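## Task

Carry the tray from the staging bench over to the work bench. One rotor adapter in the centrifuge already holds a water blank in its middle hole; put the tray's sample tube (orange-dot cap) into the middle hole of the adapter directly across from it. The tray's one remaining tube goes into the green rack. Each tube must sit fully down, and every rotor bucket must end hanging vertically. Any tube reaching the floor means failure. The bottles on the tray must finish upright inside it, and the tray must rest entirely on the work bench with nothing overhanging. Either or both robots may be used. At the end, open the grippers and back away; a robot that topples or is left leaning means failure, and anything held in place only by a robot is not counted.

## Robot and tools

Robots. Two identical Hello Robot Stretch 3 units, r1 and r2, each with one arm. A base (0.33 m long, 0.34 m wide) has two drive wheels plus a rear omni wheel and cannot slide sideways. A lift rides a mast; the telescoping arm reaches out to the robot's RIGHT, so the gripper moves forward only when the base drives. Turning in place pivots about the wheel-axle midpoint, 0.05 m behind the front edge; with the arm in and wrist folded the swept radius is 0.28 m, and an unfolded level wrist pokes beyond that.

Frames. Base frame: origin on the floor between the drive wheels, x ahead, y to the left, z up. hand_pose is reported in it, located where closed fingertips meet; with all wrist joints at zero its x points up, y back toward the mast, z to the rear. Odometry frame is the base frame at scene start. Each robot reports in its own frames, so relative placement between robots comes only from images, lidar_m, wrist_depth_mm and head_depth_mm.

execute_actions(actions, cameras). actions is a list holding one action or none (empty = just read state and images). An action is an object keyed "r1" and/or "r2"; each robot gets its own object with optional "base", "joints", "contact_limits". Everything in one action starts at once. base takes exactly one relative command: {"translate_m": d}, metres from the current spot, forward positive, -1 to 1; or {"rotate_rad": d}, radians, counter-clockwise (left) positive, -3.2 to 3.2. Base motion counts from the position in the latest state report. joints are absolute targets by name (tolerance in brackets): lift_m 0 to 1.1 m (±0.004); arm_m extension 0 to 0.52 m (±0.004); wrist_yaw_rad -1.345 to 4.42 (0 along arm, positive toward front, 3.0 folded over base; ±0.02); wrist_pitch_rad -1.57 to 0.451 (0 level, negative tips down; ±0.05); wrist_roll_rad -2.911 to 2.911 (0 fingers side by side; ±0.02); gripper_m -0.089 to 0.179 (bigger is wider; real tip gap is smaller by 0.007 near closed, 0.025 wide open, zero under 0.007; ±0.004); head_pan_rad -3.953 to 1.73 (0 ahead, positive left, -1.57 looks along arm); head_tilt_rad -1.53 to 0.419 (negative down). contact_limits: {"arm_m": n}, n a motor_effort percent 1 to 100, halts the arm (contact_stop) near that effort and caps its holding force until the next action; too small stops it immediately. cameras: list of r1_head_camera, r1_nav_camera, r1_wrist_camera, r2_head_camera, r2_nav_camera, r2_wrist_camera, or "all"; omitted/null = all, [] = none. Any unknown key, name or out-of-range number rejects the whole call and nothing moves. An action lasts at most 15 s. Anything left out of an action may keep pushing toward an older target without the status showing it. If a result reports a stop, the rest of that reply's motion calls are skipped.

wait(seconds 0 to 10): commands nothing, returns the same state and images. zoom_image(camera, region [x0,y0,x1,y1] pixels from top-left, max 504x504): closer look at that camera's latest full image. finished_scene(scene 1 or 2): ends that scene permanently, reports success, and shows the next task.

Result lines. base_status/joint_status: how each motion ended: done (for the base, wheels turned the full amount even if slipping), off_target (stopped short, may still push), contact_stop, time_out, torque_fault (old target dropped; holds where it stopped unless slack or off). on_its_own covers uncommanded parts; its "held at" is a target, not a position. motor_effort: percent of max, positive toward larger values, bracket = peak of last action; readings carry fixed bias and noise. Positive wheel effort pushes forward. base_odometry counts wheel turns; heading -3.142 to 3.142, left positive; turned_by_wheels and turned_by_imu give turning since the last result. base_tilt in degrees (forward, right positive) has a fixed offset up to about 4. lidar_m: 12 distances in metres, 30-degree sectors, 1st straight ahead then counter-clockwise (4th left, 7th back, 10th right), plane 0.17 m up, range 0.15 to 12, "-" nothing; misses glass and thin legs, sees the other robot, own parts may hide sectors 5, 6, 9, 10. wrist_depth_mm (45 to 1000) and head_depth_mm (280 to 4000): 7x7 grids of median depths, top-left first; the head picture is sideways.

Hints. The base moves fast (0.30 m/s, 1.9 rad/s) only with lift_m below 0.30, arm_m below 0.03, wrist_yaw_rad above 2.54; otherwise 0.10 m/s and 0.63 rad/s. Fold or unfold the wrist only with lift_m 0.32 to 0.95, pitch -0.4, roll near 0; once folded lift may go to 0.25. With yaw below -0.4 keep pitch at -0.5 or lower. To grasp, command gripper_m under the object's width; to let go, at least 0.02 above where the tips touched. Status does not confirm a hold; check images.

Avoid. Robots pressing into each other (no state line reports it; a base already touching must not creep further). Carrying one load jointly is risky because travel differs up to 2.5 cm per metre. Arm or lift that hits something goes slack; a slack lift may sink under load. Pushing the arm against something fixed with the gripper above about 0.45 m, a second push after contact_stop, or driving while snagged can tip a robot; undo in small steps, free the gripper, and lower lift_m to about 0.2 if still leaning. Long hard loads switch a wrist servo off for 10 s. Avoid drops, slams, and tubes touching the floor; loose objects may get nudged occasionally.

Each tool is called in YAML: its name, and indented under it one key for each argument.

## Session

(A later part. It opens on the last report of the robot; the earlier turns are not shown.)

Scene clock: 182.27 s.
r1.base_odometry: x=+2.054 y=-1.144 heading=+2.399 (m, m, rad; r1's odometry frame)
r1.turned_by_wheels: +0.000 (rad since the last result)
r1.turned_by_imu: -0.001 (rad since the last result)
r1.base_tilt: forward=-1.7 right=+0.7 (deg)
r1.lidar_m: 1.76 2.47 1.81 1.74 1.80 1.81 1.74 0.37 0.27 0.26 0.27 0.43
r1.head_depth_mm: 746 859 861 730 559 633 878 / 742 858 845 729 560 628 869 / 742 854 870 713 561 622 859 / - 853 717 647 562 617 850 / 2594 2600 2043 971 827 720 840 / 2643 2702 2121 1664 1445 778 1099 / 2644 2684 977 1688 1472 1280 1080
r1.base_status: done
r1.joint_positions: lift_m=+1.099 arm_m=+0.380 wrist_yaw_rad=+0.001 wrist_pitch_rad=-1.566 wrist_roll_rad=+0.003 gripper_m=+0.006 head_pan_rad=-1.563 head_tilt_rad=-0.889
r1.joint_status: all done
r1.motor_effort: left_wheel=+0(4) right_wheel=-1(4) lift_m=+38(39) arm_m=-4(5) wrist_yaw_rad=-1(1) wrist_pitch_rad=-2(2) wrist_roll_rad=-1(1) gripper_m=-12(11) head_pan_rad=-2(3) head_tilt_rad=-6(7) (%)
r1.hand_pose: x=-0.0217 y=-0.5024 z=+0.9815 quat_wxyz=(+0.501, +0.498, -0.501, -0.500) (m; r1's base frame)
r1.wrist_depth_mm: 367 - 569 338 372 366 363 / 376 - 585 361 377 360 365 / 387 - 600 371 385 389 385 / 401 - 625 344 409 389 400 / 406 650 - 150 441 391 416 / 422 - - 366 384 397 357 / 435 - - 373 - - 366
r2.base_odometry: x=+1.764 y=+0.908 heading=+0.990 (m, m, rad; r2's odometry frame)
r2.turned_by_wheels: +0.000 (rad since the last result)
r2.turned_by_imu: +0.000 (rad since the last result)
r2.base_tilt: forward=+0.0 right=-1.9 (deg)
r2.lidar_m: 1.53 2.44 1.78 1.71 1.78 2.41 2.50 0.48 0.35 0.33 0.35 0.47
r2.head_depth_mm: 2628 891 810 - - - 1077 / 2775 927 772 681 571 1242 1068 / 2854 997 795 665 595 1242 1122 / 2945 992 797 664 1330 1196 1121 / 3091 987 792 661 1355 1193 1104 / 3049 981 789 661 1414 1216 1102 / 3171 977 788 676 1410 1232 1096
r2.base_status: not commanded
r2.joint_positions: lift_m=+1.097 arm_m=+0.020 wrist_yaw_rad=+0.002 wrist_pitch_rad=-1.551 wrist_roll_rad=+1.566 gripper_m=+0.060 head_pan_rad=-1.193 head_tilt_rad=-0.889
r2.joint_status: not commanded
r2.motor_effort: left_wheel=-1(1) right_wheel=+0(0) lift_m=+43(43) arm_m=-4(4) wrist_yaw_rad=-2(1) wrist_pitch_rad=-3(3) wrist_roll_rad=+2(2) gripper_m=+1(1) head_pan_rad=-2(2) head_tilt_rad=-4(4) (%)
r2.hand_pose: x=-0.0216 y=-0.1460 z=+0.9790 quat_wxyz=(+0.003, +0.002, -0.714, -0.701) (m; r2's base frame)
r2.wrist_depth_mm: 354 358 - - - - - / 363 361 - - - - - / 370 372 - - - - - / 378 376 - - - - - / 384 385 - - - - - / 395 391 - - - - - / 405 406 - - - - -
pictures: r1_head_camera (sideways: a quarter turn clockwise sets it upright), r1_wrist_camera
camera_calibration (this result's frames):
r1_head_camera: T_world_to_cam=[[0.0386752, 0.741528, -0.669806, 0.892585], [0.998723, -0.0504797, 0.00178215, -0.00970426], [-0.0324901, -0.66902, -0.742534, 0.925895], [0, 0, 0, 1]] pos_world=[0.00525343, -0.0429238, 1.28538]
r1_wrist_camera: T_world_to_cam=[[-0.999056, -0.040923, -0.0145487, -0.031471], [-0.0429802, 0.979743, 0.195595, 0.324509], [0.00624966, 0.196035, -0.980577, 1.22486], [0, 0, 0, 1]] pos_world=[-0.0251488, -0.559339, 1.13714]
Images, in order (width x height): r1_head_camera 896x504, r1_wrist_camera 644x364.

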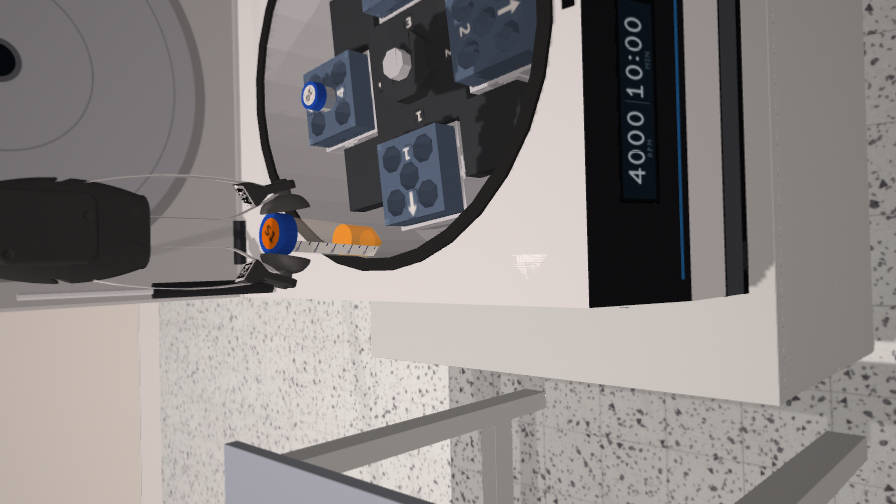

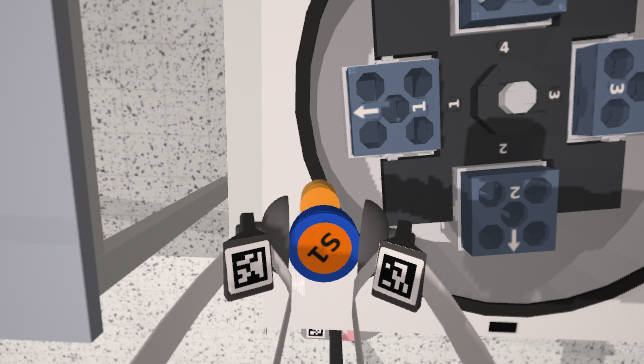

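execute_actions:
  actions:
    - {"r1":{"base":{"translate_m":-0.221},"joints":{"arm_m":0.385}}}
  cameras: []

execute_actions:
  actions:
    - {"r1":{"joints":{"lift_m":1.01,"arm_m":0.345}}}
  cameras: ["r1_wrist_camera","r1_head_camera"]

Scene clock: 188.87 s.
r1.base_odometry: x=+2.217 y=-1.293 heading=+2.399 (m, m, rad; r1's odometry frame)
r1.turned_by_wheels: +0.000 (rad since the last result)
r1.turned_by_imu: -0.001 (rad since the last result)
r1.base_tilt: forward=-1.7 right=+0.7 (deg)
r1.lidar_m: 1.97 2.47 1.81 1.74 1.80 1.57 1.52 0.37 0.27 0.26 0.27 0.37
r1.head_depth_mm: 777 2481 1992 646 560 633 889 / 744 859 832 745 560 630 876 / 744 855 866 728 562 623 862 / - 856 801 732 558 619 858 / 738 852 866 732 561 615 844 / 736 846 843 733 558 610 834 / 734 845 817 661 558 605 822
r1.base_status: done
r1.joint_positions: lift_m=+1.099 arm_m=+0.385 wrist_yaw_rad=+0.001 wrist_pitch_rad=-1.566 wrist_roll_rad=+0.003 gripper_m=+0.006 head_pan_rad=-1.563 head_tilt_rad=-0.889
r1.joint_status: all done
r1.motor_effort: left_wheel=-1(3) right_wheel=-1(4) lift_m=+39(39) arm_m=+4(5) wrist_yaw_rad=-1(1) wrist_pitch_rad=-2(2) wrist_roll_rad=-1(1) gripper_m=-11(12) head_pan_rad=-3(2) head_tilt_rad=-7(8) (%)
r1.hand_pose: x=-0.0217 y=-0.5067 z=+0.9815 quat_wxyz=(+0.501, +0.498, -0.501, -0.500) (m; r1's base frame)
r1.wrist_depth_mm: 318 376 376 373 368 345 - / 328 370 385 368 369 353 - / - 378 394 393 393 364 - / - 378 410 379 409 340 - / 626 361 421 150 403 344 - / - 365 365 363 362 360 - / - - - 377 - 371 -
r2.base_odometry: x=+1.764 y=+0.908 heading=+0.990 (m, m, rad; r2's odometry frame)
r2.turned_by_wheels: +0.000 (rad since the last result)
r2.turned_by_imu: +0.000 (rad since the last result)
r2.base_tilt: forward=-0.1 right=-2.0 (deg)
r2.lidar_m: 1.53 2.45 1.78 1.71 1.77 2.42 2.50 0.48 0.35 0.33 0.34 0.47
r2.head_depth_mm: 2637 889 810 - - - 1078 / 2786 932 770 685 571 1248 1070 / 2869 993 799 666 595 1243 1120 / 3011 991 795 664 1335 1192 1116 / 3002 985 793 661 1365 1189 1097 / 3076 982 792 658 1401 1213 1097 / 3084 974 786 673 1404 1231 1102
r2.base_status: not commanded
r2.joint_positions: lift_m=+1.097 arm_m=+0.020 wrist_yaw_rad=+0.002 wrist_pitch_rad=-1.551 wrist_roll_rad=+1.566 gripper_m=+0.060 head_pan_rad=-1.193 head_tilt_rad=-0.889
r2.joint_status: not commanded
r2.motor_effort: left_wheel=-1(1) right_wheel=+1(0) lift_m=+44(44) arm_m=-4(4) wrist_yaw_rad=-1(1) wrist_pitch_rad=-3(4) wrist_roll_rad=+2(2) gripper_m=+1(1) head_pan_rad=-2(3) head_tilt_rad=-4(5) (%)
r2.hand_pose: x=-0.0216 y=-0.1460 z=+0.9790 quat_wxyz=(+0.003, +0.002, -0.714, -0.701) (m; r2's base frame)
r2.wrist_depth_mm: 357 358 - - - - - / 360 362 - - - - - / 371 372 - - - - - / 375 381 - - - - - / 381 387 - - - - - / 395 398 - - - - - / 402 404 - - - - -
pictures: none
No camera images: the call's "cameras" was empty. Leave "cameras" out to get every camera's image.

Scene clock: 190.50 s.
r1.base_odometry: x=+2.217 y=-1.293 heading=+2.399 (m, m, rad; r1's odometry frame)
r1.turned_by_wheels: +0.000 (rad since the last result)
r1.turned_by_imu: +0.000 (rad since the last result)
r1.base_tilt: forward=-1.7 right=+0.7 (deg)
r1.lidar_m: 1.97 2.48 1.81 1.74 1.80 1.58 1.52 0.37 0.27 0.26 0.27 0.37
r1.head_depth_mm: 759 2455 1992 645 560 635 885 / 753 861 833 745 561 629 875 / - 857 861 731 561 624 863 / 738 - 846 671 560 620 854 / 737 849 864 734 562 613 843 / 735 849 841 735 559 609 831 / 732 844 815 660 557 605 822
r1.base_status: not commanded
r1.joint_positions: lift_m=+1.010 arm_m=+0.345 wrist_yaw_rad=+0.001 wrist_pitch_rad=-1.566 wrist_roll_rad=+0.003 gripper_m=+0.006 head_pan_rad=-1.563 head_tilt_rad=-0.889
r1.joint_status: all done
r1.motor_effort: left_wheel=-1(0) right_wheel=-1(0) lift_m=+30(31) arm_m=-4(5) wrist_yaw_rad=-1(1) wrist_pitch_rad=-2(2) wrist_roll_rad=+0(1) gripper_m=-12(11) head_pan_rad=-3(2) head_tilt_rad=-7(7) (%)
r1.hand_pose: x=-0.0217 y=-0.4674 z=+0.8925 quat_wxyz=(+0.501, +0.498, -0.501, -0.500) (m; r1's base frame)
r1.wrist_depth_mm: 277 269 287 266 281 261 245 / 288 275 293 288 295 301 244 / 273 315 306 301 300 326 237 / 255 327 316 286 310 305 245 / 260 289 373 151 343 258 252 / 269 269 276 283 261 261 257 / 278 277 273 273 271 274 267
r2.base_odometry: x=+1.764 y=+0.908 heading=+0.990 (m, m, rad; r2's odometry frame)
r2.turned_by_wheels: +0.000 (rad since the last result)
r2.turned_by_imu: +0.000 (rad since the last result)
r2.base_tilt: forward=-0.2 right=-2.1 (deg)
r2.lidar_m: 1.53 2.44 1.78 1.71 1.77 2.41 2.51 0.48 0.35 0.33 0.35 0.47
r2.head_depth_mm: 2631 891 812 - - - 1076 / 2778 933 770 681 572 1249 1075 / 2841 993 797 666 594 1245 1116 / 2973 991 794 662 1332 1201 1122 / 3015 988 792 662 1351 1197 1103 / 3109 982 792 661 1406 1211 1100 / 3098 980 786 675 1402 1235 1102
r2.base_status: not commanded
r2.joint_positions: lift_m=+1.097 arm_m=+0.020 wrist_yaw_rad=+0.002 wrist_pitch_rad=-1.551 wrist_roll_rad=+1.566 gripper_m=+0.060 head_pan_rad=-1.193 head_tilt_rad=-0.889
r2.joint_status: not commanded
r2.motor_effort: left_wheel=-1(1) right_wheel=+0(0) lift_m=+43(44) arm_m=-4(5) wrist_yaw_rad=-2(2) wrist_pitch_rad=-4(4) wrist_roll_rad=+2(2) gripper_m=+1(1) head_pan_rad=-2(2) head_tilt_rad=-4(3) (%)
r2.hand_pose: x=-0.0216 y=-0.1460 z=+0.9790 quat_wxyz=(+0.003, +0.002, -0.714, -0.701) (m; r2's base frame)
r2.wrist_depth_mm: 354 355 - - - - - / 359 364 - - - - - / 369 371 - - - - - / 379 383 - - - - - / 387 385 - - - - - / 392 395 - - - - - / 403 399 - - - - -
pictures: r1_head_camera (sideways: a quarter turn clockwise sets it upright), r1_wrist_camera
camera_calibration (this result's frames):
r1_head_camera: T_world_to_cam=[[0.0386748, 0.741528, -0.669806, 0.892585], [0.998724, -0.0504792, 0.00178215, -0.00970426], [-0.0324898, -0.66902, -0.742534, 0.925895], [0, 0, 0, 1]] pos_world=[0.00525345, -0.0429238, 1.28538]
r1_wrist_camera: T_world_to_cam=[[-0.999056, -0.0409295, -0.014549, -0.0313355], [-0.0429867, 0.97974, 0.195604, 0.307607], [0.00624831, 0.196045, -0.980575, 1.13079], [0, 0, 0, 1]] pos_world=[-0.0251484, -0.524343, 1.0482]
Images, in order (width x height): r1_head_camera 896x504, r1_wrist_camera 644x364.

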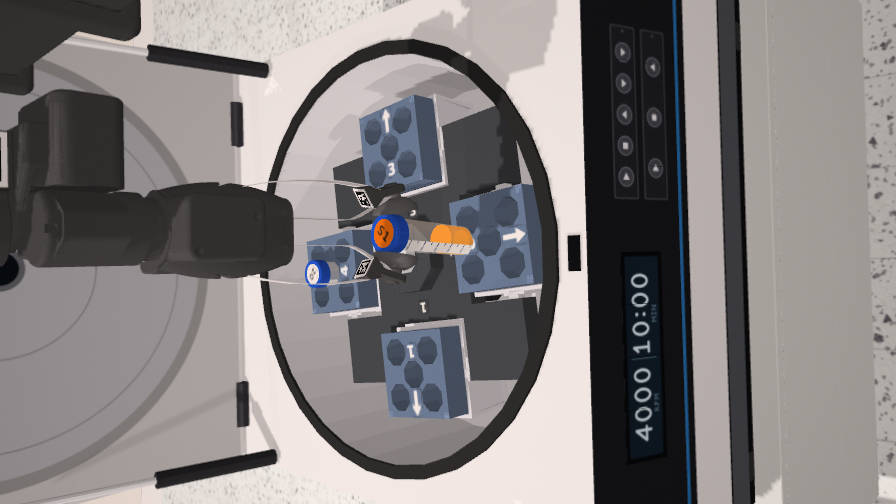

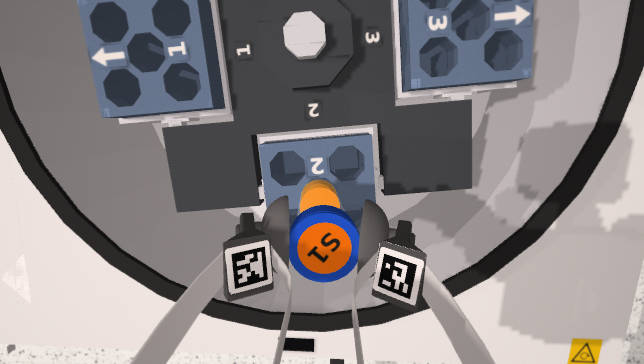

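execute_actions:
  actions:
    - {"r1":{"joints":{"arm_m":0.334}}}
  cameras: ["r1_wrist_camera"]

execute_actions:
  actions:
    - {"r1":{"joints":{"lift_m":0.965}}}
  cameras: ["r1_wrist_camera","r1_head_camera"]

Scene clock: 195.13 s.
r1.base_odometry: x=+2.217 y=-1.293 heading=+2.399 (m, m, rad; r1's odometry frame)
r1.turned_by_wheels: +0.000 (rad since the last result)
r1.turned_by_imu: +0.000 (rad since the last result)
r1.base_tilt: forward=-1.6 right=+0.8 (deg)
r1.lidar_m: 1.98 2.47 1.81 1.74 1.80 1.58 1.52 0.37 0.27 0.26 0.27 0.37
r1.head_depth_mm: 765 2481 1983 645 560 634 885 / 731 862 834 743 560 629 874 / - 856 866 730 560 623 865 / 740 - 820 661 560 617 852 / 738 848 864 732 561 617 840 / 735 848 843 734 558 609 834 / 735 845 815 661 557 603 821
r1.base_status: not commanded
r1.joint_positions: lift_m=+1.010 arm_m=+0.334 wrist_yaw_rad=+0.001 wrist_pitch_rad=-1.566 wrist_roll_rad=+0.003 gripper_m=+0.006 head_pan_rad=-1.563 head_tilt_rad=-0.889
r1.joint_status: all done
r1.motor_effort: left_wheel=+0(1) right_wheel=+0(1) lift_m=+30(30) arm_m=-4(5) wrist_yaw_rad=-1(1) wrist_pitch_rad=-2(2) wrist_roll_rad=-1(1) gripper_m=-12(12) head_pan_rad=-3(2) head_tilt_rad=-7(7) (%)
r1.hand_pose: x=-0.0217 y=-0.4564 z=+0.8925 quat_wxyz=(+0.501, +0.498, -0.501, -0.500) (m; r1's base frame)
r1.wrist_depth_mm: 277 265 285 266 283 263 244 / 284 277 296 296 295 305 239 / 271 331 305 304 300 318 237 / 255 320 313 287 313 295 241 / 259 272 355 151 326 255 250 / 270 269 265 265 262 262 259 / - 277 277 272 273 269 268
r2.base_odometry: x=+1.764 y=+0.908 heading=+0.990 (m, m, rad; r2's odometry frame)
r2.turned_by_wheels: +0.000 (rad since the last result)
r2.turned_by_imu: +0.000 (rad since the last result)
r2.base_tilt: forward=-0.1 right=-2.0 (deg)
r2.lidar_m: 1.52 2.45 1.78 1.71 1.77 2.41 2.50 0.48 0.35 0.33 0.34 0.47
r2.head_depth_mm: 2614 887 812 - - - 1073 / 2771 932 769 683 572 1246 1067 / 2885 992 795 665 593 1237 1124 / 2989 993 793 665 1337 1194 1124 / 3066 983 792 661 1358 1199 1099 / 3102 982 789 658 1408 1217 1098 / 3047 979 787 676 1406 1231 1099
r2.base_status: not commanded
r2.joint_positions: lift_m=+1.097 arm_m=+0.020 wrist_yaw_rad=+0.002 wrist_pitch_rad=-1.551 wrist_roll_rad=+1.566 gripper_m=+0.060 head_pan_rad=-1.193 head_tilt_rad=-0.889
r2.joint_status: not commanded
r2.motor_effort: left_wheel=-1(2) right_wheel=+0(0) lift_m=+43(44) arm_m=-4(4) wrist_yaw_rad=-1(1) wrist_pitch_rad=-4(3) wrist_roll_rad=+2(2) gripper_m=+0(1) head_pan_rad=-2(2) head_tilt_rad=-5(5) (%)
r2.hand_pose: x=-0.0216 y=-0.1460 z=+0.9790 quat_wxyz=(+0.003, +0.002, -0.714, -0.701) (m; r2's base frame)
r2.wrist_depth_mm: 357 352 - - - - - / 366 365 - - - - - / 370 370 - - - - - / 378 375 - - - - - / 384 388 - - - - - / 391 392 - - - - - / 404 407 - - - - -
pictures: r1_wrist_camera
camera_calibration (this result's frames):
r1_wrist_camera: T_world_to_cam=[[-0.999056, -0.0409293, -0.014549, -0.030885], [-0.0429865, 0.97974, 0.195604, 0.296826], [0.00624836, 0.196045, -0.980575, 1.12863], [0, 0, 0, 1]] pos_world=[-0.0251484, -0.513339, 1.0482]
Images, in order (width x height): r1_wrist_camera 644x364.

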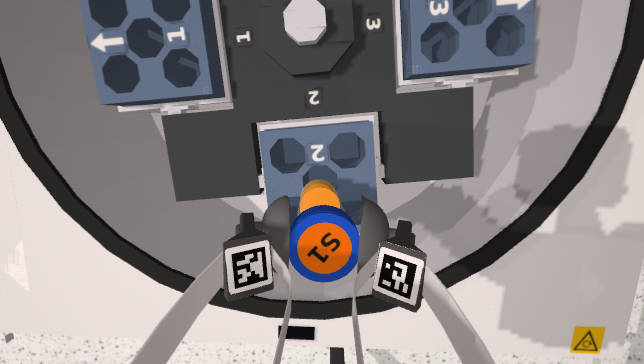

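Scene clock: 196.37 s.
r1.base_odometry: x=+2.217 y=-1.293 heading=+2.399 (m, m, rad; r1's odometry frame)
r1.turned_by_wheels: +0.000 (rad since the last result)
r1.turned_by_imu: +0.000 (rad since the last result)
r1.base_tilt: forward=-1.7 right=+0.7 (deg)
r1.lidar_m: 1.98 2.47 1.81 1.73 1.80 1.57 1.52 0.37 0.27 0.26 0.27 0.37
r1.head_depth_mm: - - 850 645 561 633 887 / - 881 832 745 560 629 874 / - 896 858 725 561 623 862 / 725 831 821 672 559 619 854 / 736 852 864 733 562 614 842 / 737 849 844 735 559 609 831 / 732 845 819 661 557 605 823
r1.base_status: not commanded
r1.joint_positions: lift_m=+0.965 arm_m=+0.334 wrist_yaw_rad=+0.001 wrist_pitch_rad=-1.566 wrist_roll_rad=+0.003 gripper_m=+0.006 head_pan_rad=-1.563 head_tilt_rad=-0.889
r1.joint_status: all done
r1.motor_effort: left_wheel=-1(1) right_wheel=+0(1) lift_m=+30(30) arm_m=-4(4) wrist_yaw_rad=+0(1) wrist_pitch_rad=-2(2) wrist_roll_rad=-1(1) gripper_m=-12(12) head_pan_rad=-3(3) head_tilt_rad=-8(7) (%)
r1.hand_pose: x=-0.0217 y=-0.4564 z=+0.8475 quat_wxyz=(+0.501, +0.498, -0.501, -0.500) (m; r1's base frame)
r1.wrist_depth_mm: 223 224 244 226 241 224 224 / 252 232 253 250 249 250 239 / 268 264 260 256 255 281 226 / 246 278 266 238 263 265 206 / 219 275 343 150 325 246 204 / 219 226 258 264 243 211 212 / 226 225 227 225 220 217 217
r2.base_odometry: x=+1.764 y=+0.908 heading=+0.990 (m, m, rad; r2's odometry frame)
r2.turned_by_wheels: +0.000 (rad since the last result)
r2.turned_by_imu: +0.000 (rad since the last result)
r2.base_tilt: forward=+0.0 right=-2.0 (deg)
r2.lidar_m: 1.53 2.44 1.77 1.71 1.77 2.41 2.51 0.48 0.35 0.33 0.34 0.47
r2.head_depth_mm: 2656 887 814 - - - 1079 / 2745 934 774 683 572 1240 1074 / 2859 991 794 665 595 1239 1121 / 2979 992 797 665 1331 1194 1117 / 3031 988 796 660 1357 1193 1102 / 3148 980 790 661 1404 1213 1102 / 3078 980 787 675 1408 1236 1100
r2.base_status: not commanded
r2.joint_positions: lift_m=+1.097 arm_m=+0.020 wrist_yaw_rad=+0.002 wrist_pitch_rad=-1.551 wrist_roll_rad=+1.566 gripper_m=+0.060 head_pan_rad=-1.193 head_tilt_rad=-0.889
r2.joint_status: not commanded
r2.motor_effort: left_wheel=-1(1) right_wheel=+0(0) lift_m=+44(44) arm_m=-4(4) wrist_yaw_rad=-1(2) wrist_pitch_rad=-3(3) wrist_roll_rad=+2(2) gripper_m=+1(0) head_pan_rad=-2(2) head_tilt_rad=-4(4) (%)
r2.hand_pose: x=-0.0216 y=-0.1460 z=+0.9790 quat_wxyz=(+0.003, +0.002, -0.714, -0.701) (m; r2's base frame)
r2.wrist_depth_mm: 356 357 - - - - - / 363 360 - - - - - / 369 372 - - - - - / 376 377 - - - - - / 382 381 - - - - - / 393 395 - - - - - / 403 407 - - - - -
pictures: r1_head_camera (sideways: a quarter turn clockwise sets it upright), r1_wrist_camera
camera_calibration (this result's frames):
r1_head_camera: T_world_to_cam=[[0.0386752, 0.741528, -0.669806, 0.892585], [0.998723, -0.0504798, 0.00178215, -0.00970426], [-0.0324902, -0.66902, -0.742534, 0.925895], [0, 0, 0, 1]] pos_world=[0.00525343, -0.0429238, 1.28538]
r1_wrist_camera: T_world_to_cam=[[-0.999056, -0.0409277, -0.014549, -0.0315388], [-0.0429849, 0.97974, 0.195604, 0.305626], [0.00624867, 0.196045, -0.980575, 1.08452], [0, 0, 0, 1]] pos_world=[-0.0251485, -0.513338, 1.00321]
Images, in order (width x height): r1_head_camera 896x504, r1_wrist_camera 644x364.

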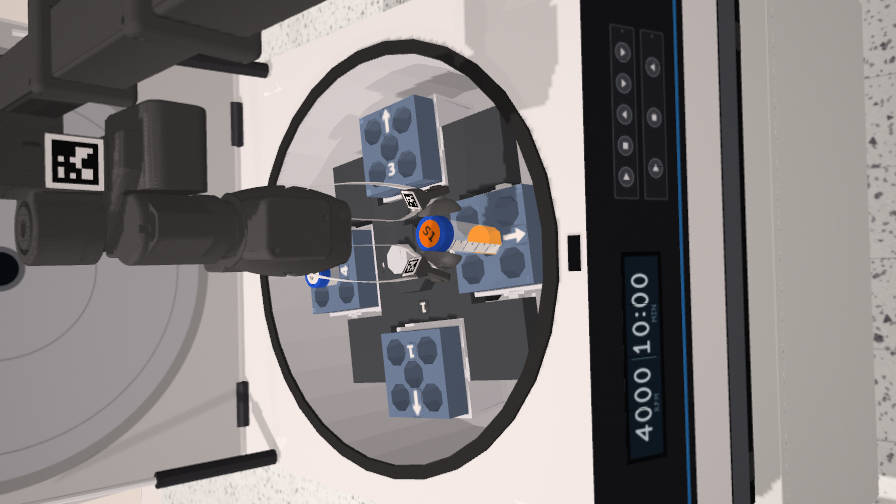

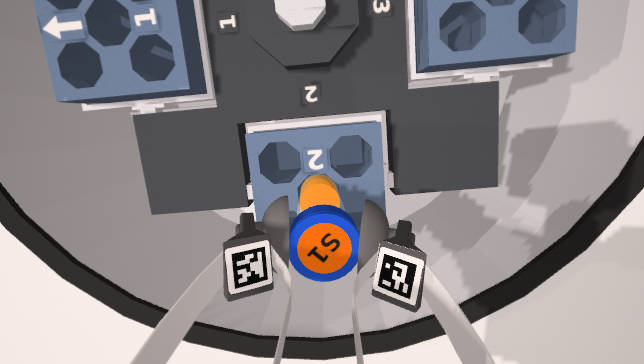

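execute_actions:
  actions:
    - {"r1":{"joints":{"lift_m":0.914}}}
  cameras: []

execute_actions:
  actions:
    - {"r1":{"joints":{"gripper_m":0.06}}}
  cameras: []

execute_actions:
  actions:
    - {"r1":{"joints":{"lift_m":1.1}}}
  cameras: ["r1_wrist_camera","r1_head_camera"]

execute_actions:
  actions:
    - {"r1":{"base":{"translate_m":0.7}}}
  cameras: []

execute_actions:
  actions:
    - {"r1":{"base":{"translate_m":0.69},"joints":{"arm_m":0.42}}}
  cameras: ["r1_wrist_camera"]

Scene clock: 203.13 s.
r1.base_odometry: x=+2.217 y=-1.293 heading=+2.399 (m, m, rad; r1's odometry frame)
r1.turned_by_wheels: +0.000 (rad since the last result)
r1.turned_by_imu: +0.000 (rad since the last result)
r1.base_tilt: forward=-1.7 right=+0.7 (deg)
r1.lidar_m: 1.98 2.48 1.80 1.74 1.80 1.58 1.52 0.37 0.27 0.26 0.27 0.37
r1.head_depth_mm: 777 - - 630 560 634 887 / 729 - 825 745 559 629 875 / 720 - 864 735 561 623 864 / 738 854 - 730 560 619 853 / 739 851 866 732 561 615 845 / 736 849 845 726 559 609 831 / 734 843 816 661 557 605 823
r1.base_status: not commanded
r1.joint_positions: lift_m=+0.914 arm_m=+0.334 wrist_yaw_rad=+0.001 wrist_pitch_rad=-1.566 wrist_roll_rad=+0.003 gripper_m=+0.006 head_pan_rad=-1.563 head_tilt_rad=-0.889
r1.joint_status: all done
r1.motor_effort: left_wheel=+0(0) right_wheel=-1(1) lift_m=+29(29) arm_m=-4(4) wrist_yaw_rad=-1(1) wrist_pitch_rad=-2(2) wrist_roll_rad=-1(1) gripper_m=-12(12) head_pan_rad=-2(3) head_tilt_rad=-7(6) (%)
r1.hand_pose: x=-0.0217 y=-0.4564 z=+0.7965 quat_wxyz=(+0.501, +0.498, -0.501, -0.500) (m; r1's base frame)
r1.wrist_depth_mm: 179 185 195 177 194 168 173 / 178 191 201 201 198 199 240 / 261 212 207 203 205 204 226 / 246 216 213 191 210 210 206 / 219 237 222 150 310 246 184 / 192 225 255 201 244 205 164 / 170 187 210 221 203 170 159
r2.base_odometry: x=+1.764 y=+0.908 heading=+0.990 (m, m, rad; r2's odometry frame)
r2.turned_by_wheels: +0.000 (rad since the last result)
r2.turned_by_imu: +0.000 (rad since the last result)
r2.base_tilt: forward=-0.1 right=-2.0 (deg)
r2.lidar_m: 1.53 2.44 1.78 1.70 1.77 2.41 2.51 0.48 0.35 0.33 0.34 0.47
r2.head_depth_mm: 2647 889 812 - - - 1078 / 2765 931 770 682 570 1244 1076 / 2904 995 800 665 595 1240 1123 / 2994 993 794 663 1324 1196 1119 / 3036 984 791 662 1359 1194 1101 / 3138 981 789 661 1405 1214 1099 / 3061 978 790 674 1408 1232 1096
r2.base_status: not commanded
r2.joint_positions: lift_m=+1.097 arm_m=+0.020 wrist_yaw_rad=+0.002 wrist_pitch_rad=-1.551 wrist_roll_rad=+1.566 gripper_m=+0.060 head_pan_rad=-1.193 head_tilt_rad=-0.889
r2.joint_status: not commanded
r2.motor_effort: left_wheel=-1(1) right_wheel=+0(0) lift_m=+44(43) arm_m=-4(4) wrist_yaw_rad=-1(1) wrist_pitch_rad=-4(3) wrist_roll_rad=+2(2) gripper_m=+1(1) head_pan_rad=-2(3) head_tilt_rad=-4(4) (%)
r2.hand_pose: x=-0.0216 y=-0.1460 z=+0.9790 quat_wxyz=(+0.003, +0.002, -0.714, -0.701) (m; r2's base frame)
r2.wrist_depth_mm: 355 356 - - - - - / 360 364 - - - - - / 370 370 - - - - - / 377 376 - - - - - / 386 391 - - - - - / 399 398 - - - - - / 401 399 - - - - -
pictures: none
No camera images: the call's "cameras" was empty. Leave "cameras" out to get every camera's image.

Scene clock: 204.17 s.
r1.base_odometry: x=+2.217 y=-1.293 heading=+2.399 (m, m, rad; r1's odometry frame)
r1.turned_by_wheels: +0.000 (rad since the last result)
r1.turned_by_imu: +0.000 (rad since the last result)
r1.base_tilt: forward=-1.7 right=+0.5 (deg)
r1.lidar_m: 1.97 2.47 1.81 1.74 1.80 1.57 1.52 0.37 0.27 0.26 0.27 0.37
r1.head_depth_mm: 774 - - 630 560 634 884 / 728 - 821 745 559 629 878 / 722 - 861 730 561 623 864 / 740 856 - 723 560 619 856 / 736 852 865 732 561 615 842 / 737 846 839 727 559 608 831 / 737 845 816 660 558 603 819
r1.base_status: not commanded
r1.joint_positions: lift_m=+0.914 arm_m=+0.334 wrist_yaw_rad=+0.001 wrist_pitch_rad=-1.566 wrist_roll_rad=+0.003 gripper_m=+0.060 head_pan_rad=-1.563 head_tilt_rad=-0.889
r1.joint_status: all done
r1.motor_effort: left_wheel=+0(0) right_wheel=-1(0) lift_m=+30(30) arm_m=-4(4) wrist_yaw_rad=-1(1) wrist_pitch_rad=-2(2) wrist_roll_rad=-1(1) gripper_m=+0(83) head_pan_rad=-3(3) head_tilt_rad=-7(7) (%)
r1.hand_pose: x=-0.0217 y=-0.4564 z=+0.7965 quat_wxyz=(+0.501, +0.498, -0.501, -0.500) (m; r1's base frame)
r1.wrist_depth_mm: 179 184 195 176 194 169 174 / 179 190 201 202 199 199 239 / 262 211 206 203 205 204 227 / 246 216 215 187 210 208 205 / 218 239 220 161 299 245 186 / 191 224 242 210 240 207 163 / 169 190 214 220 202 170 159
r2.base_odometry: x=+1.764 y=+0.908 heading=+0.990 (m, m, rad; r2's odometry frame)
r2.turned_by_wheels: +0.000 (rad since the last result)
r2.turned_by_imu: +0.000 (rad since the last result)
r2.base_tilt: forward=+0.0 right=-2.0 (deg)
r2.lidar_m: 1.53 2.44 1.78 1.71 1.77 2.41 2.50 0.48 0.35 0.33 0.34 0.47
r2.head_depth_mm: 2638 888 813 - - - 1076 / 2778 932 770 684 570 1242 1073 / 2873 991 796 665 595 1238 1121 / 3007 995 794 664 1330 1199 1117 / 3035 987 792 661 1357 1195 1100 / 3084 978 788 659 1403 1215 1097 / 3055 982 790 677 1411 1226 1103
r2.base_status: not commanded
r2.joint_positions: lift_m=+1.097 arm_m=+0.020 wrist_yaw_rad=+0.002 wrist_pitch_rad=-1.551 wrist_roll_rad=+1.566 gripper_m=+0.060 head_pan_rad=-1.193 head_tilt_rad=-0.889
r2.joint_status: not commanded
r2.motor_effort: left_wheel=-1(1) right_wheel=+0(0) lift_m=+43(43) arm_m=-4(4) wrist_yaw_rad=-1(1) wrist_pitch_rad=-3(3) wrist_roll_rad=+2(2) gripper_m=+0(1) head_pan_rad=-2(2) head_tilt_rad=-4(3) (%)
r2.hand_pose: x=-0.0216 y=-0.1460 z=+0.9790 quat_wxyz=(+0.003, +0.002, -0.714, -0.701) (m; r2's base frame)
r2.wrist_depth_mm: 357 357 - - - - - / 363 366 - - - - - / 368 369 - - - - - / 374 378 - - - - - / 384 387 - - - - - / 396 395 - - - - - / 401 404 - - - - -
pictures: none
No camera images: the call's "cameras" was empty. Leave "cameras" out to get every camera's image.

Scene clock: 206.70 s.
r1.base_odometry: x=+2.217 y=-1.293 heading=+2.399 (m, m, rad; r1's odometry frame)
r1.turned_by_wheels: +0.000 (rad since the last result)
r1.turned_by_imu: +0.000 (rad since the last result)
r1.base_tilt: forward=-1.7 right=+0.6 (deg)
r1.lidar_m: 1.97 2.47 1.81 1.74 1.80 1.58 1.52 0.37 0.27 0.26 0.27 0.37
r1.head_depth_mm: 775 2515 1982 645 561 633 884 / 745 858 828 747 560 628 878 / 741 873 863 730 561 624 865 / - 873 863 731 560 618 851 / 738 852 864 731 562 613 842 / 734 847 844 724 560 609 831 / 734 846 816 661 558 603 822
r1.base_status: not commanded
r1.joint_positions: lift_m=+1.099 arm_m=+0.334 wrist_yaw_rad=+0.001 wrist_pitch_rad=-1.566 wrist_roll_rad=+0.003 gripper_m=+0.060 head_pan_rad=-1.563 head_tilt_rad=-0.889
r1.joint_status: all done
r1.motor_effort: left_wheel=+0(0) right_wheel=-1(1) lift_m=+39(40) arm_m=-4(4) wrist_yaw_rad=-1(1) wrist_pitch_rad=-2(2) wrist_roll_rad=-1(1) gripper_m=+0(0) head_pan_rad=-2(2) head_tilt_rad=-7(7) (%)
r1.hand_pose: x=-0.0217 y=-0.4564 z=+0.9815 quat_wxyz=(+0.501, +0.498, -0.501, -0.500) (m; r1's base frame)
r1.wrist_depth_mm: 322 378 368 365 354 344 - / 335 357 384 378 384 353 - / - 368 397 388 394 342 - / 644 346 415 379 447 335 - / 638 358 358 418 348 345 - / - - - 361 - 359 - / - - - - - - -
r2.base_odometry: x=+1.764 y=+0.908 heading=+0.990 (m, m, rad; r2's odometry frame)
r2.turned_by_wheels: +0.000 (rad since the last result)
r2.turned_by_imu: +0.000 (rad since the last result)
r2.base_tilt: forward=-0.1 right=-2.1 (deg)
r2.lidar_m: 1.53 2.45 1.77 1.71 1.77 2.41 2.50 0.48 0.35 0.33 0.34 0.47
r2.head_depth_mm: 2646 889 815 - - - 1072 / 2743 928 771 684 571 1246 1071 / 2914 996 798 663 596 1243 1125 / 2968 991 792 664 1341 1195 1120 / 3044 989 792 662 1350 1191 1098 / 3144 976 791 661 1405 1212 1097 / 3079 977 789 674 1402 1231 1097
r2.base_status: not commanded
r2.joint_positions: lift_m=+1.097 arm_m=+0.020 wrist_yaw_rad=+0.002 wrist_pitch_rad=-1.551 wrist_roll_rad=+1.566 gripper_m=+0.060 head_pan_rad=-1.193 head_tilt_rad=-0.889
r2.joint_status: not commanded
r2.motor_effort: left_wheel=-1(1) right_wheel=+0(0) lift_m=+43(43) arm_m=-4(4) wrist_yaw_rad=-1(1) wrist_pitch_rad=-3(4) wrist_roll_rad=+2(2) gripper_m=+0(1) head_pan_rad=-2(3) head_tilt_rad=-4(4) (%)
r2.hand_pose: x=-0.0216 y=-0.1460 z=+0.9790 quat_wxyz=(+0.003, +0.002, -0.714, -0.701) (m; r2's base frame)
r2.wrist_depth_mm: 356 356 - - - - - / 362 362 - - - - - / 370 370 - - - - - / 379 382 - - - - - / 382 388 - - - - - / 394 392 - - - - - / 404 406 - - - - -
pictures: r1_head_camera (sideways: a quarter turn clockwise sets it upright), r1_wrist_camera
camera_calibration (this result's frames):
r1_head_camera: T_world_to_cam=[[0.0386754, 0.741528, -0.669806, 0.892585], [0.998723, -0.05048, 0.00178215, -0.00970426], [-0.0324903, -0.66902, -0.742534, 0.925895], [0, 0, 0, 1]] pos_world=[0.00525342, -0.0429238, 1.28538]
r1_wrist_camera: T_world_to_cam=[[-0.999056, -0.0409303, -0.0145471, -0.0295936], [-0.0429868, 0.97975, 0.195557, 0.279488], [0.00624836, 0.195998, -0.980584, 1.21585], [0, 0, 0, 1]] pos_world=[-0.0251484, -0.513343, 1.13715]
Images, in order (width x height): r1_head_camera 896x504, r1_wrist_camera 644x364.

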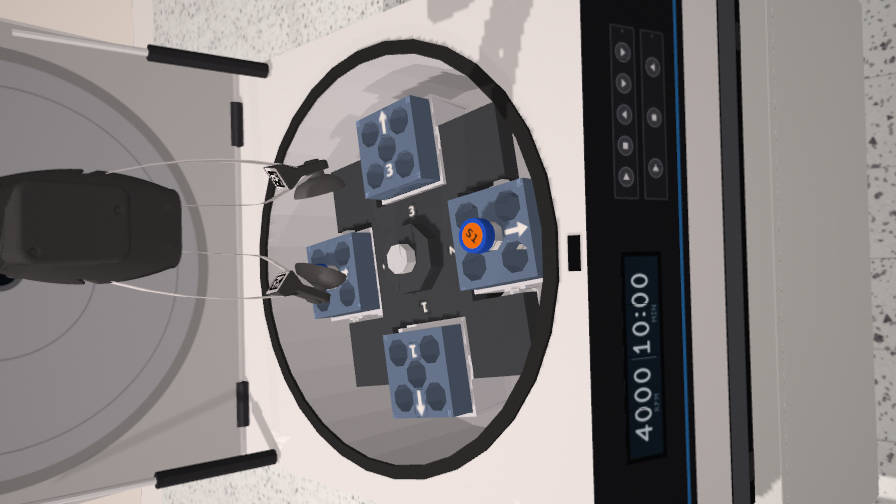

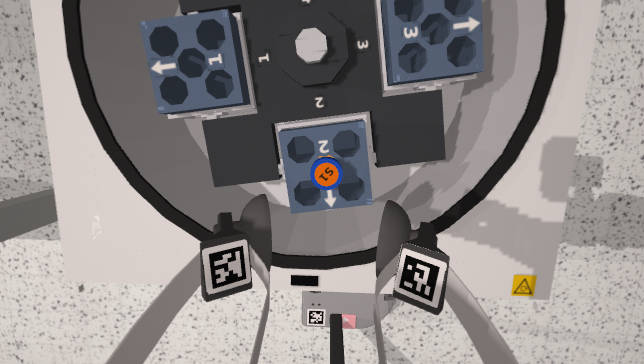

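Scene clock: 215.10 s.
r1.base_odometry: x=+1.701 y=-0.820 heading=+2.399 (m, m, rad; r1's odometry frame)
r1.turned_by_wheels: +0.000 (rad since the last result)
r1.turned_by_imu: +0.000 (rad since the last result)
r1.base_tilt: forward=-1.7 right=+0.7 (deg)
r1.lidar_m: 1.29 2.47 1.81 1.74 1.80 2.31 1.03 0.41 0.32 0.94 0.97 1.30
r1.head_depth_mm: 2676 2676 2087 1003 841 854 1045 / 2642 2708 1921 707 599 629 1110 / 2653 2580 836 708 601 1204 1090 / - 2598 852 710 600 553 1132 / 2638 2684 863 711 602 553 1125 / 2646 2704 864 710 602 553 1129 / 2591 2705 868 713 602 553 1130
r1.base_status: done
r1.joint_positions: lift_m=+1.099 arm_m=+0.334 wrist_yaw_rad=+0.001 wrist_pitch_rad=-1.566 wrist_roll_rad=+0.003 gripper_m=+0.060 head_pan_rad=-1.563 head_tilt_rad=-0.889
r1.joint_status: not commanded
r1.motor_effort: left_wheel=-1(3) right_wheel=-1(3) lift_m=+39(38) arm_m=-4(4) wrist_yaw_rad=-1(1) wrist_pitch_rad=-2(2) wrist_roll_rad=-1(1) gripper_m=+0(1) head_pan_rad=-3(2) head_tilt_rad=-7(7) (%)
r1.hand_pose: x=-0.0217 y=-0.4564 z=+0.9815 quat_wxyz=(+0.501, +0.498, -0.501, -0.500) (m; r1's base frame)
r1.wrist_depth_mm: 356 358 358 354 353 545 526 / 374 367 368 362 362 565 512 / 381 379 381 380 374 583 524 / 399 392 395 386 387 606 504 / 411 408 406 402 393 626 508 / 419 416 417 413 413 - - / - - - - - - -
r2.base_odometry: x=+1.764 y=+0.908 heading=+0.990 (m, m, rad; r2's odometry frame)
r2.turned_by_wheels: +0.000 (rad since the last result)
r2.turned_by_imu: +0.000 (rad since the last result)
r2.base_tilt: forward=+0.0 right=-2.0 (deg)
r2.lidar_m: 1.53 2.44 1.78 1.71 1.77 2.42 2.51 0.48 0.35 0.33 0.34 0.47
r2.head_depth_mm: 2632 886 814 - - - 1070 / 2792 928 771 681 572 1247 1071 / 2891 992 797 663 594 1246 1121 / 2868 989 797 664 1328 1194 1122 / 3066 986 794 661 1351 1194 1100 / 3058 980 790 661 1412 1212 1101 / 3211 976 787 675 1410 1237 1100
r2.base_status: not commanded
r2.joint_positions: lift_m=+1.097 arm_m=+0.020 wrist_yaw_rad=+0.002 wrist_pitch_rad=-1.551 wrist_roll_rad=+1.566 gripper_m=+0.060 head_pan_rad=-1.193 head_tilt_rad=-0.889
r2.joint_status: not commanded
r2.motor_effort: left_wheel=-1(1) right_wheel=+0(0) lift_m=+44(43) arm_m=-4(4) wrist_yaw_rad=-1(1) wrist_pitch_rad=-4(3) wrist_roll_rad=+2(2) gripper_m=+1(1) head_pan_rad=-2(2) head_tilt_rad=-4(4) (%)
r2.hand_pose: x=-0.0216 y=-0.1460 z=+0.9790 quat_wxyz=(+0.003, +0.002, -0.714, -0.701) (m; r2's base frame)
r2.wrist_depth_mm: 355 357 - - - - - / 364 364 - - - - - / 371 370 - - - - - / 383 378 - - - - - / 384 388 - - - - - / 391 399 - - - - - / 400 405 - - - - -
pictures: none
No camera images: the call's "cameras" was empty. Leave "cameras" out to get every camera's image.

Scene clock: 223.50 s.
r1.base_odometry: x=+1.193 y=-0.354 heading=+2.399 (m, m, rad; r1's odometry frame)
r1.turned_by_wheels: +0.000 (rad since the last result)
r1.turned_by_imu: -0.001 (rad since the last result)
r1.base_tilt: forward=-1.8 right=+0.6 (deg)
r1.lidar_m: 2.35 2.48 1.81 1.74 1.81 2.47 1.05 0.87 0.98 0.94 0.97 0.63
r1.head_depth_mm: 2710 2697 807 679 588 1207 1128 / 2619 2677 830 686 587 1210 1121 / 2667 2809 832 687 576 552 1127 / - 1438 751 677 584 552 1132 / 2638 2694 836 710 600 553 1134 / 2633 2716 866 709 603 554 1137 / 2598 2695 864 708 601 553 1130
r1.base_status: done
r1.joint_positions: lift_m=+1.099 arm_m=+0.420 wrist_yaw_rad=+0.001 wrist_pitch_rad=-1.566 wrist_roll_rad=+0.003 gripper_m=+0.060 head_pan_rad=-1.563 head_tilt_rad=-0.889
r1.joint_status: all done
r1.motor_effort: left_wheel=-1(3) right_wheel=-1(2) lift_m=+38(38) arm_m=+4(4) wrist_yaw_rad=-1(1) wrist_pitch_rad=-2(2) wrist_roll_rad=-1(1) gripper_m=+0(1) head_pan_rad=-3(3) head_tilt_rad=-7(7) (%)
r1.hand_pose: x=-0.0217 y=-0.5417 z=+0.9815 quat_wxyz=(+0.501, +0.498, -0.501, -0.500) (m; r1's base frame)
r1.wrist_depth_mm: 357 357 362 286 347 348 315 / 374 370 369 359 360 352 337 / 385 381 375 333 315 308 325 / 397 397 388 317 353 353 336 / 409 406 402 399 397 387 359 / 423 425 421 411 402 348 274 / 434 433 432 422 374 425 255
r2.base_odometry: x=+1.764 y=+0.908 heading=+0.990 (m, m, rad; r2's odometry frame)
r2.turned_by_wheels: +0.000 (rad since the last result)
r2.turned_by_imu: +0.000 (rad since the last result)
r2.base_tilt: forward=+0.0 right=-2.1 (deg)
r2.lidar_m: 1.53 2.45 1.78 1.71 1.78 2.41 2.50 0.47 0.35 0.33 0.34 0.47
r2.head_depth_mm: 2653 889 816 - - - 1080 / 2775 932 772 681 572 1240 1074 / 2916 994 795 665 595 1246 1122 / 2944 988 795 663 1334 1193 1123 / 3022 988 790 663 1352 1201 1104 / 3144 982 791 660 1412 1217 1102 / 3191 980 787 676 1407 1228 1103
r2.base_status: not commanded
r2.joint_positions: lift_m=+1.097 arm_m=+0.020 wrist_yaw_rad=+0.002 wrist_pitch_rad=-1.551 wrist_roll_rad=+1.566 gripper_m=+0.060 head_pan_rad=-1.193 head_tilt_rad=-0.889
r2.joint_status: not commanded
r2.motor_effort: left_wheel=-1(1) right_wheel=+0(0) lift_m=+44(43) arm_m=-4(4) wrist_yaw_rad=-1(1) wrist_pitch_rad=-4(4) wrist_roll_rad=+2(2) gripper_m=+0(1) head_pan_rad=-2(3) head_tilt_rad=-4(5) (%)
r2.hand_pose: x=-0.0216 y=-0.1460 z=+0.9790 quat_wxyz=(+0.003, +0.002, -0.714, -0.701) (m; r2's base frame)
r2.wrist_depth_mm: 355 357 - - - - - / 364 364 - - - - - / 368 371 - - - - - / 377 379 - - - - - / 386 387 - - - - - / 390 393 - - - - - / 401 404 - - - - -
pictures: r1_wrist_camera
camera_calibration (this result's frames):
r1_wrist_camera: T_world_to_cam=[[-0.999056, -0.0409269, -0.0145474, -0.0330837], [-0.0429836, 0.979749, 0.195563, 0.363077], [0.006249, 0.196004, -0.980583, 1.23257], [0, 0, 0, 1]] pos_world=[-0.0251485, -0.598667, 1.13715]
Images, in order (width x height): r1_wrist_camera 644x364.

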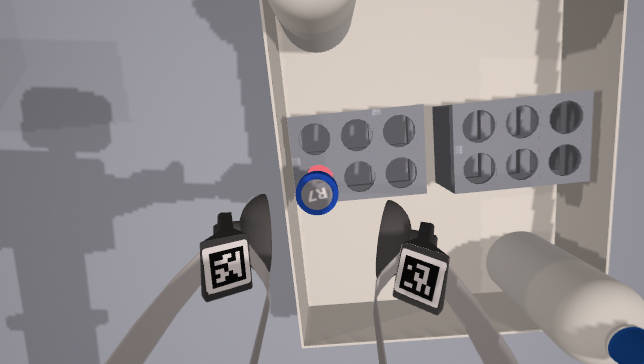

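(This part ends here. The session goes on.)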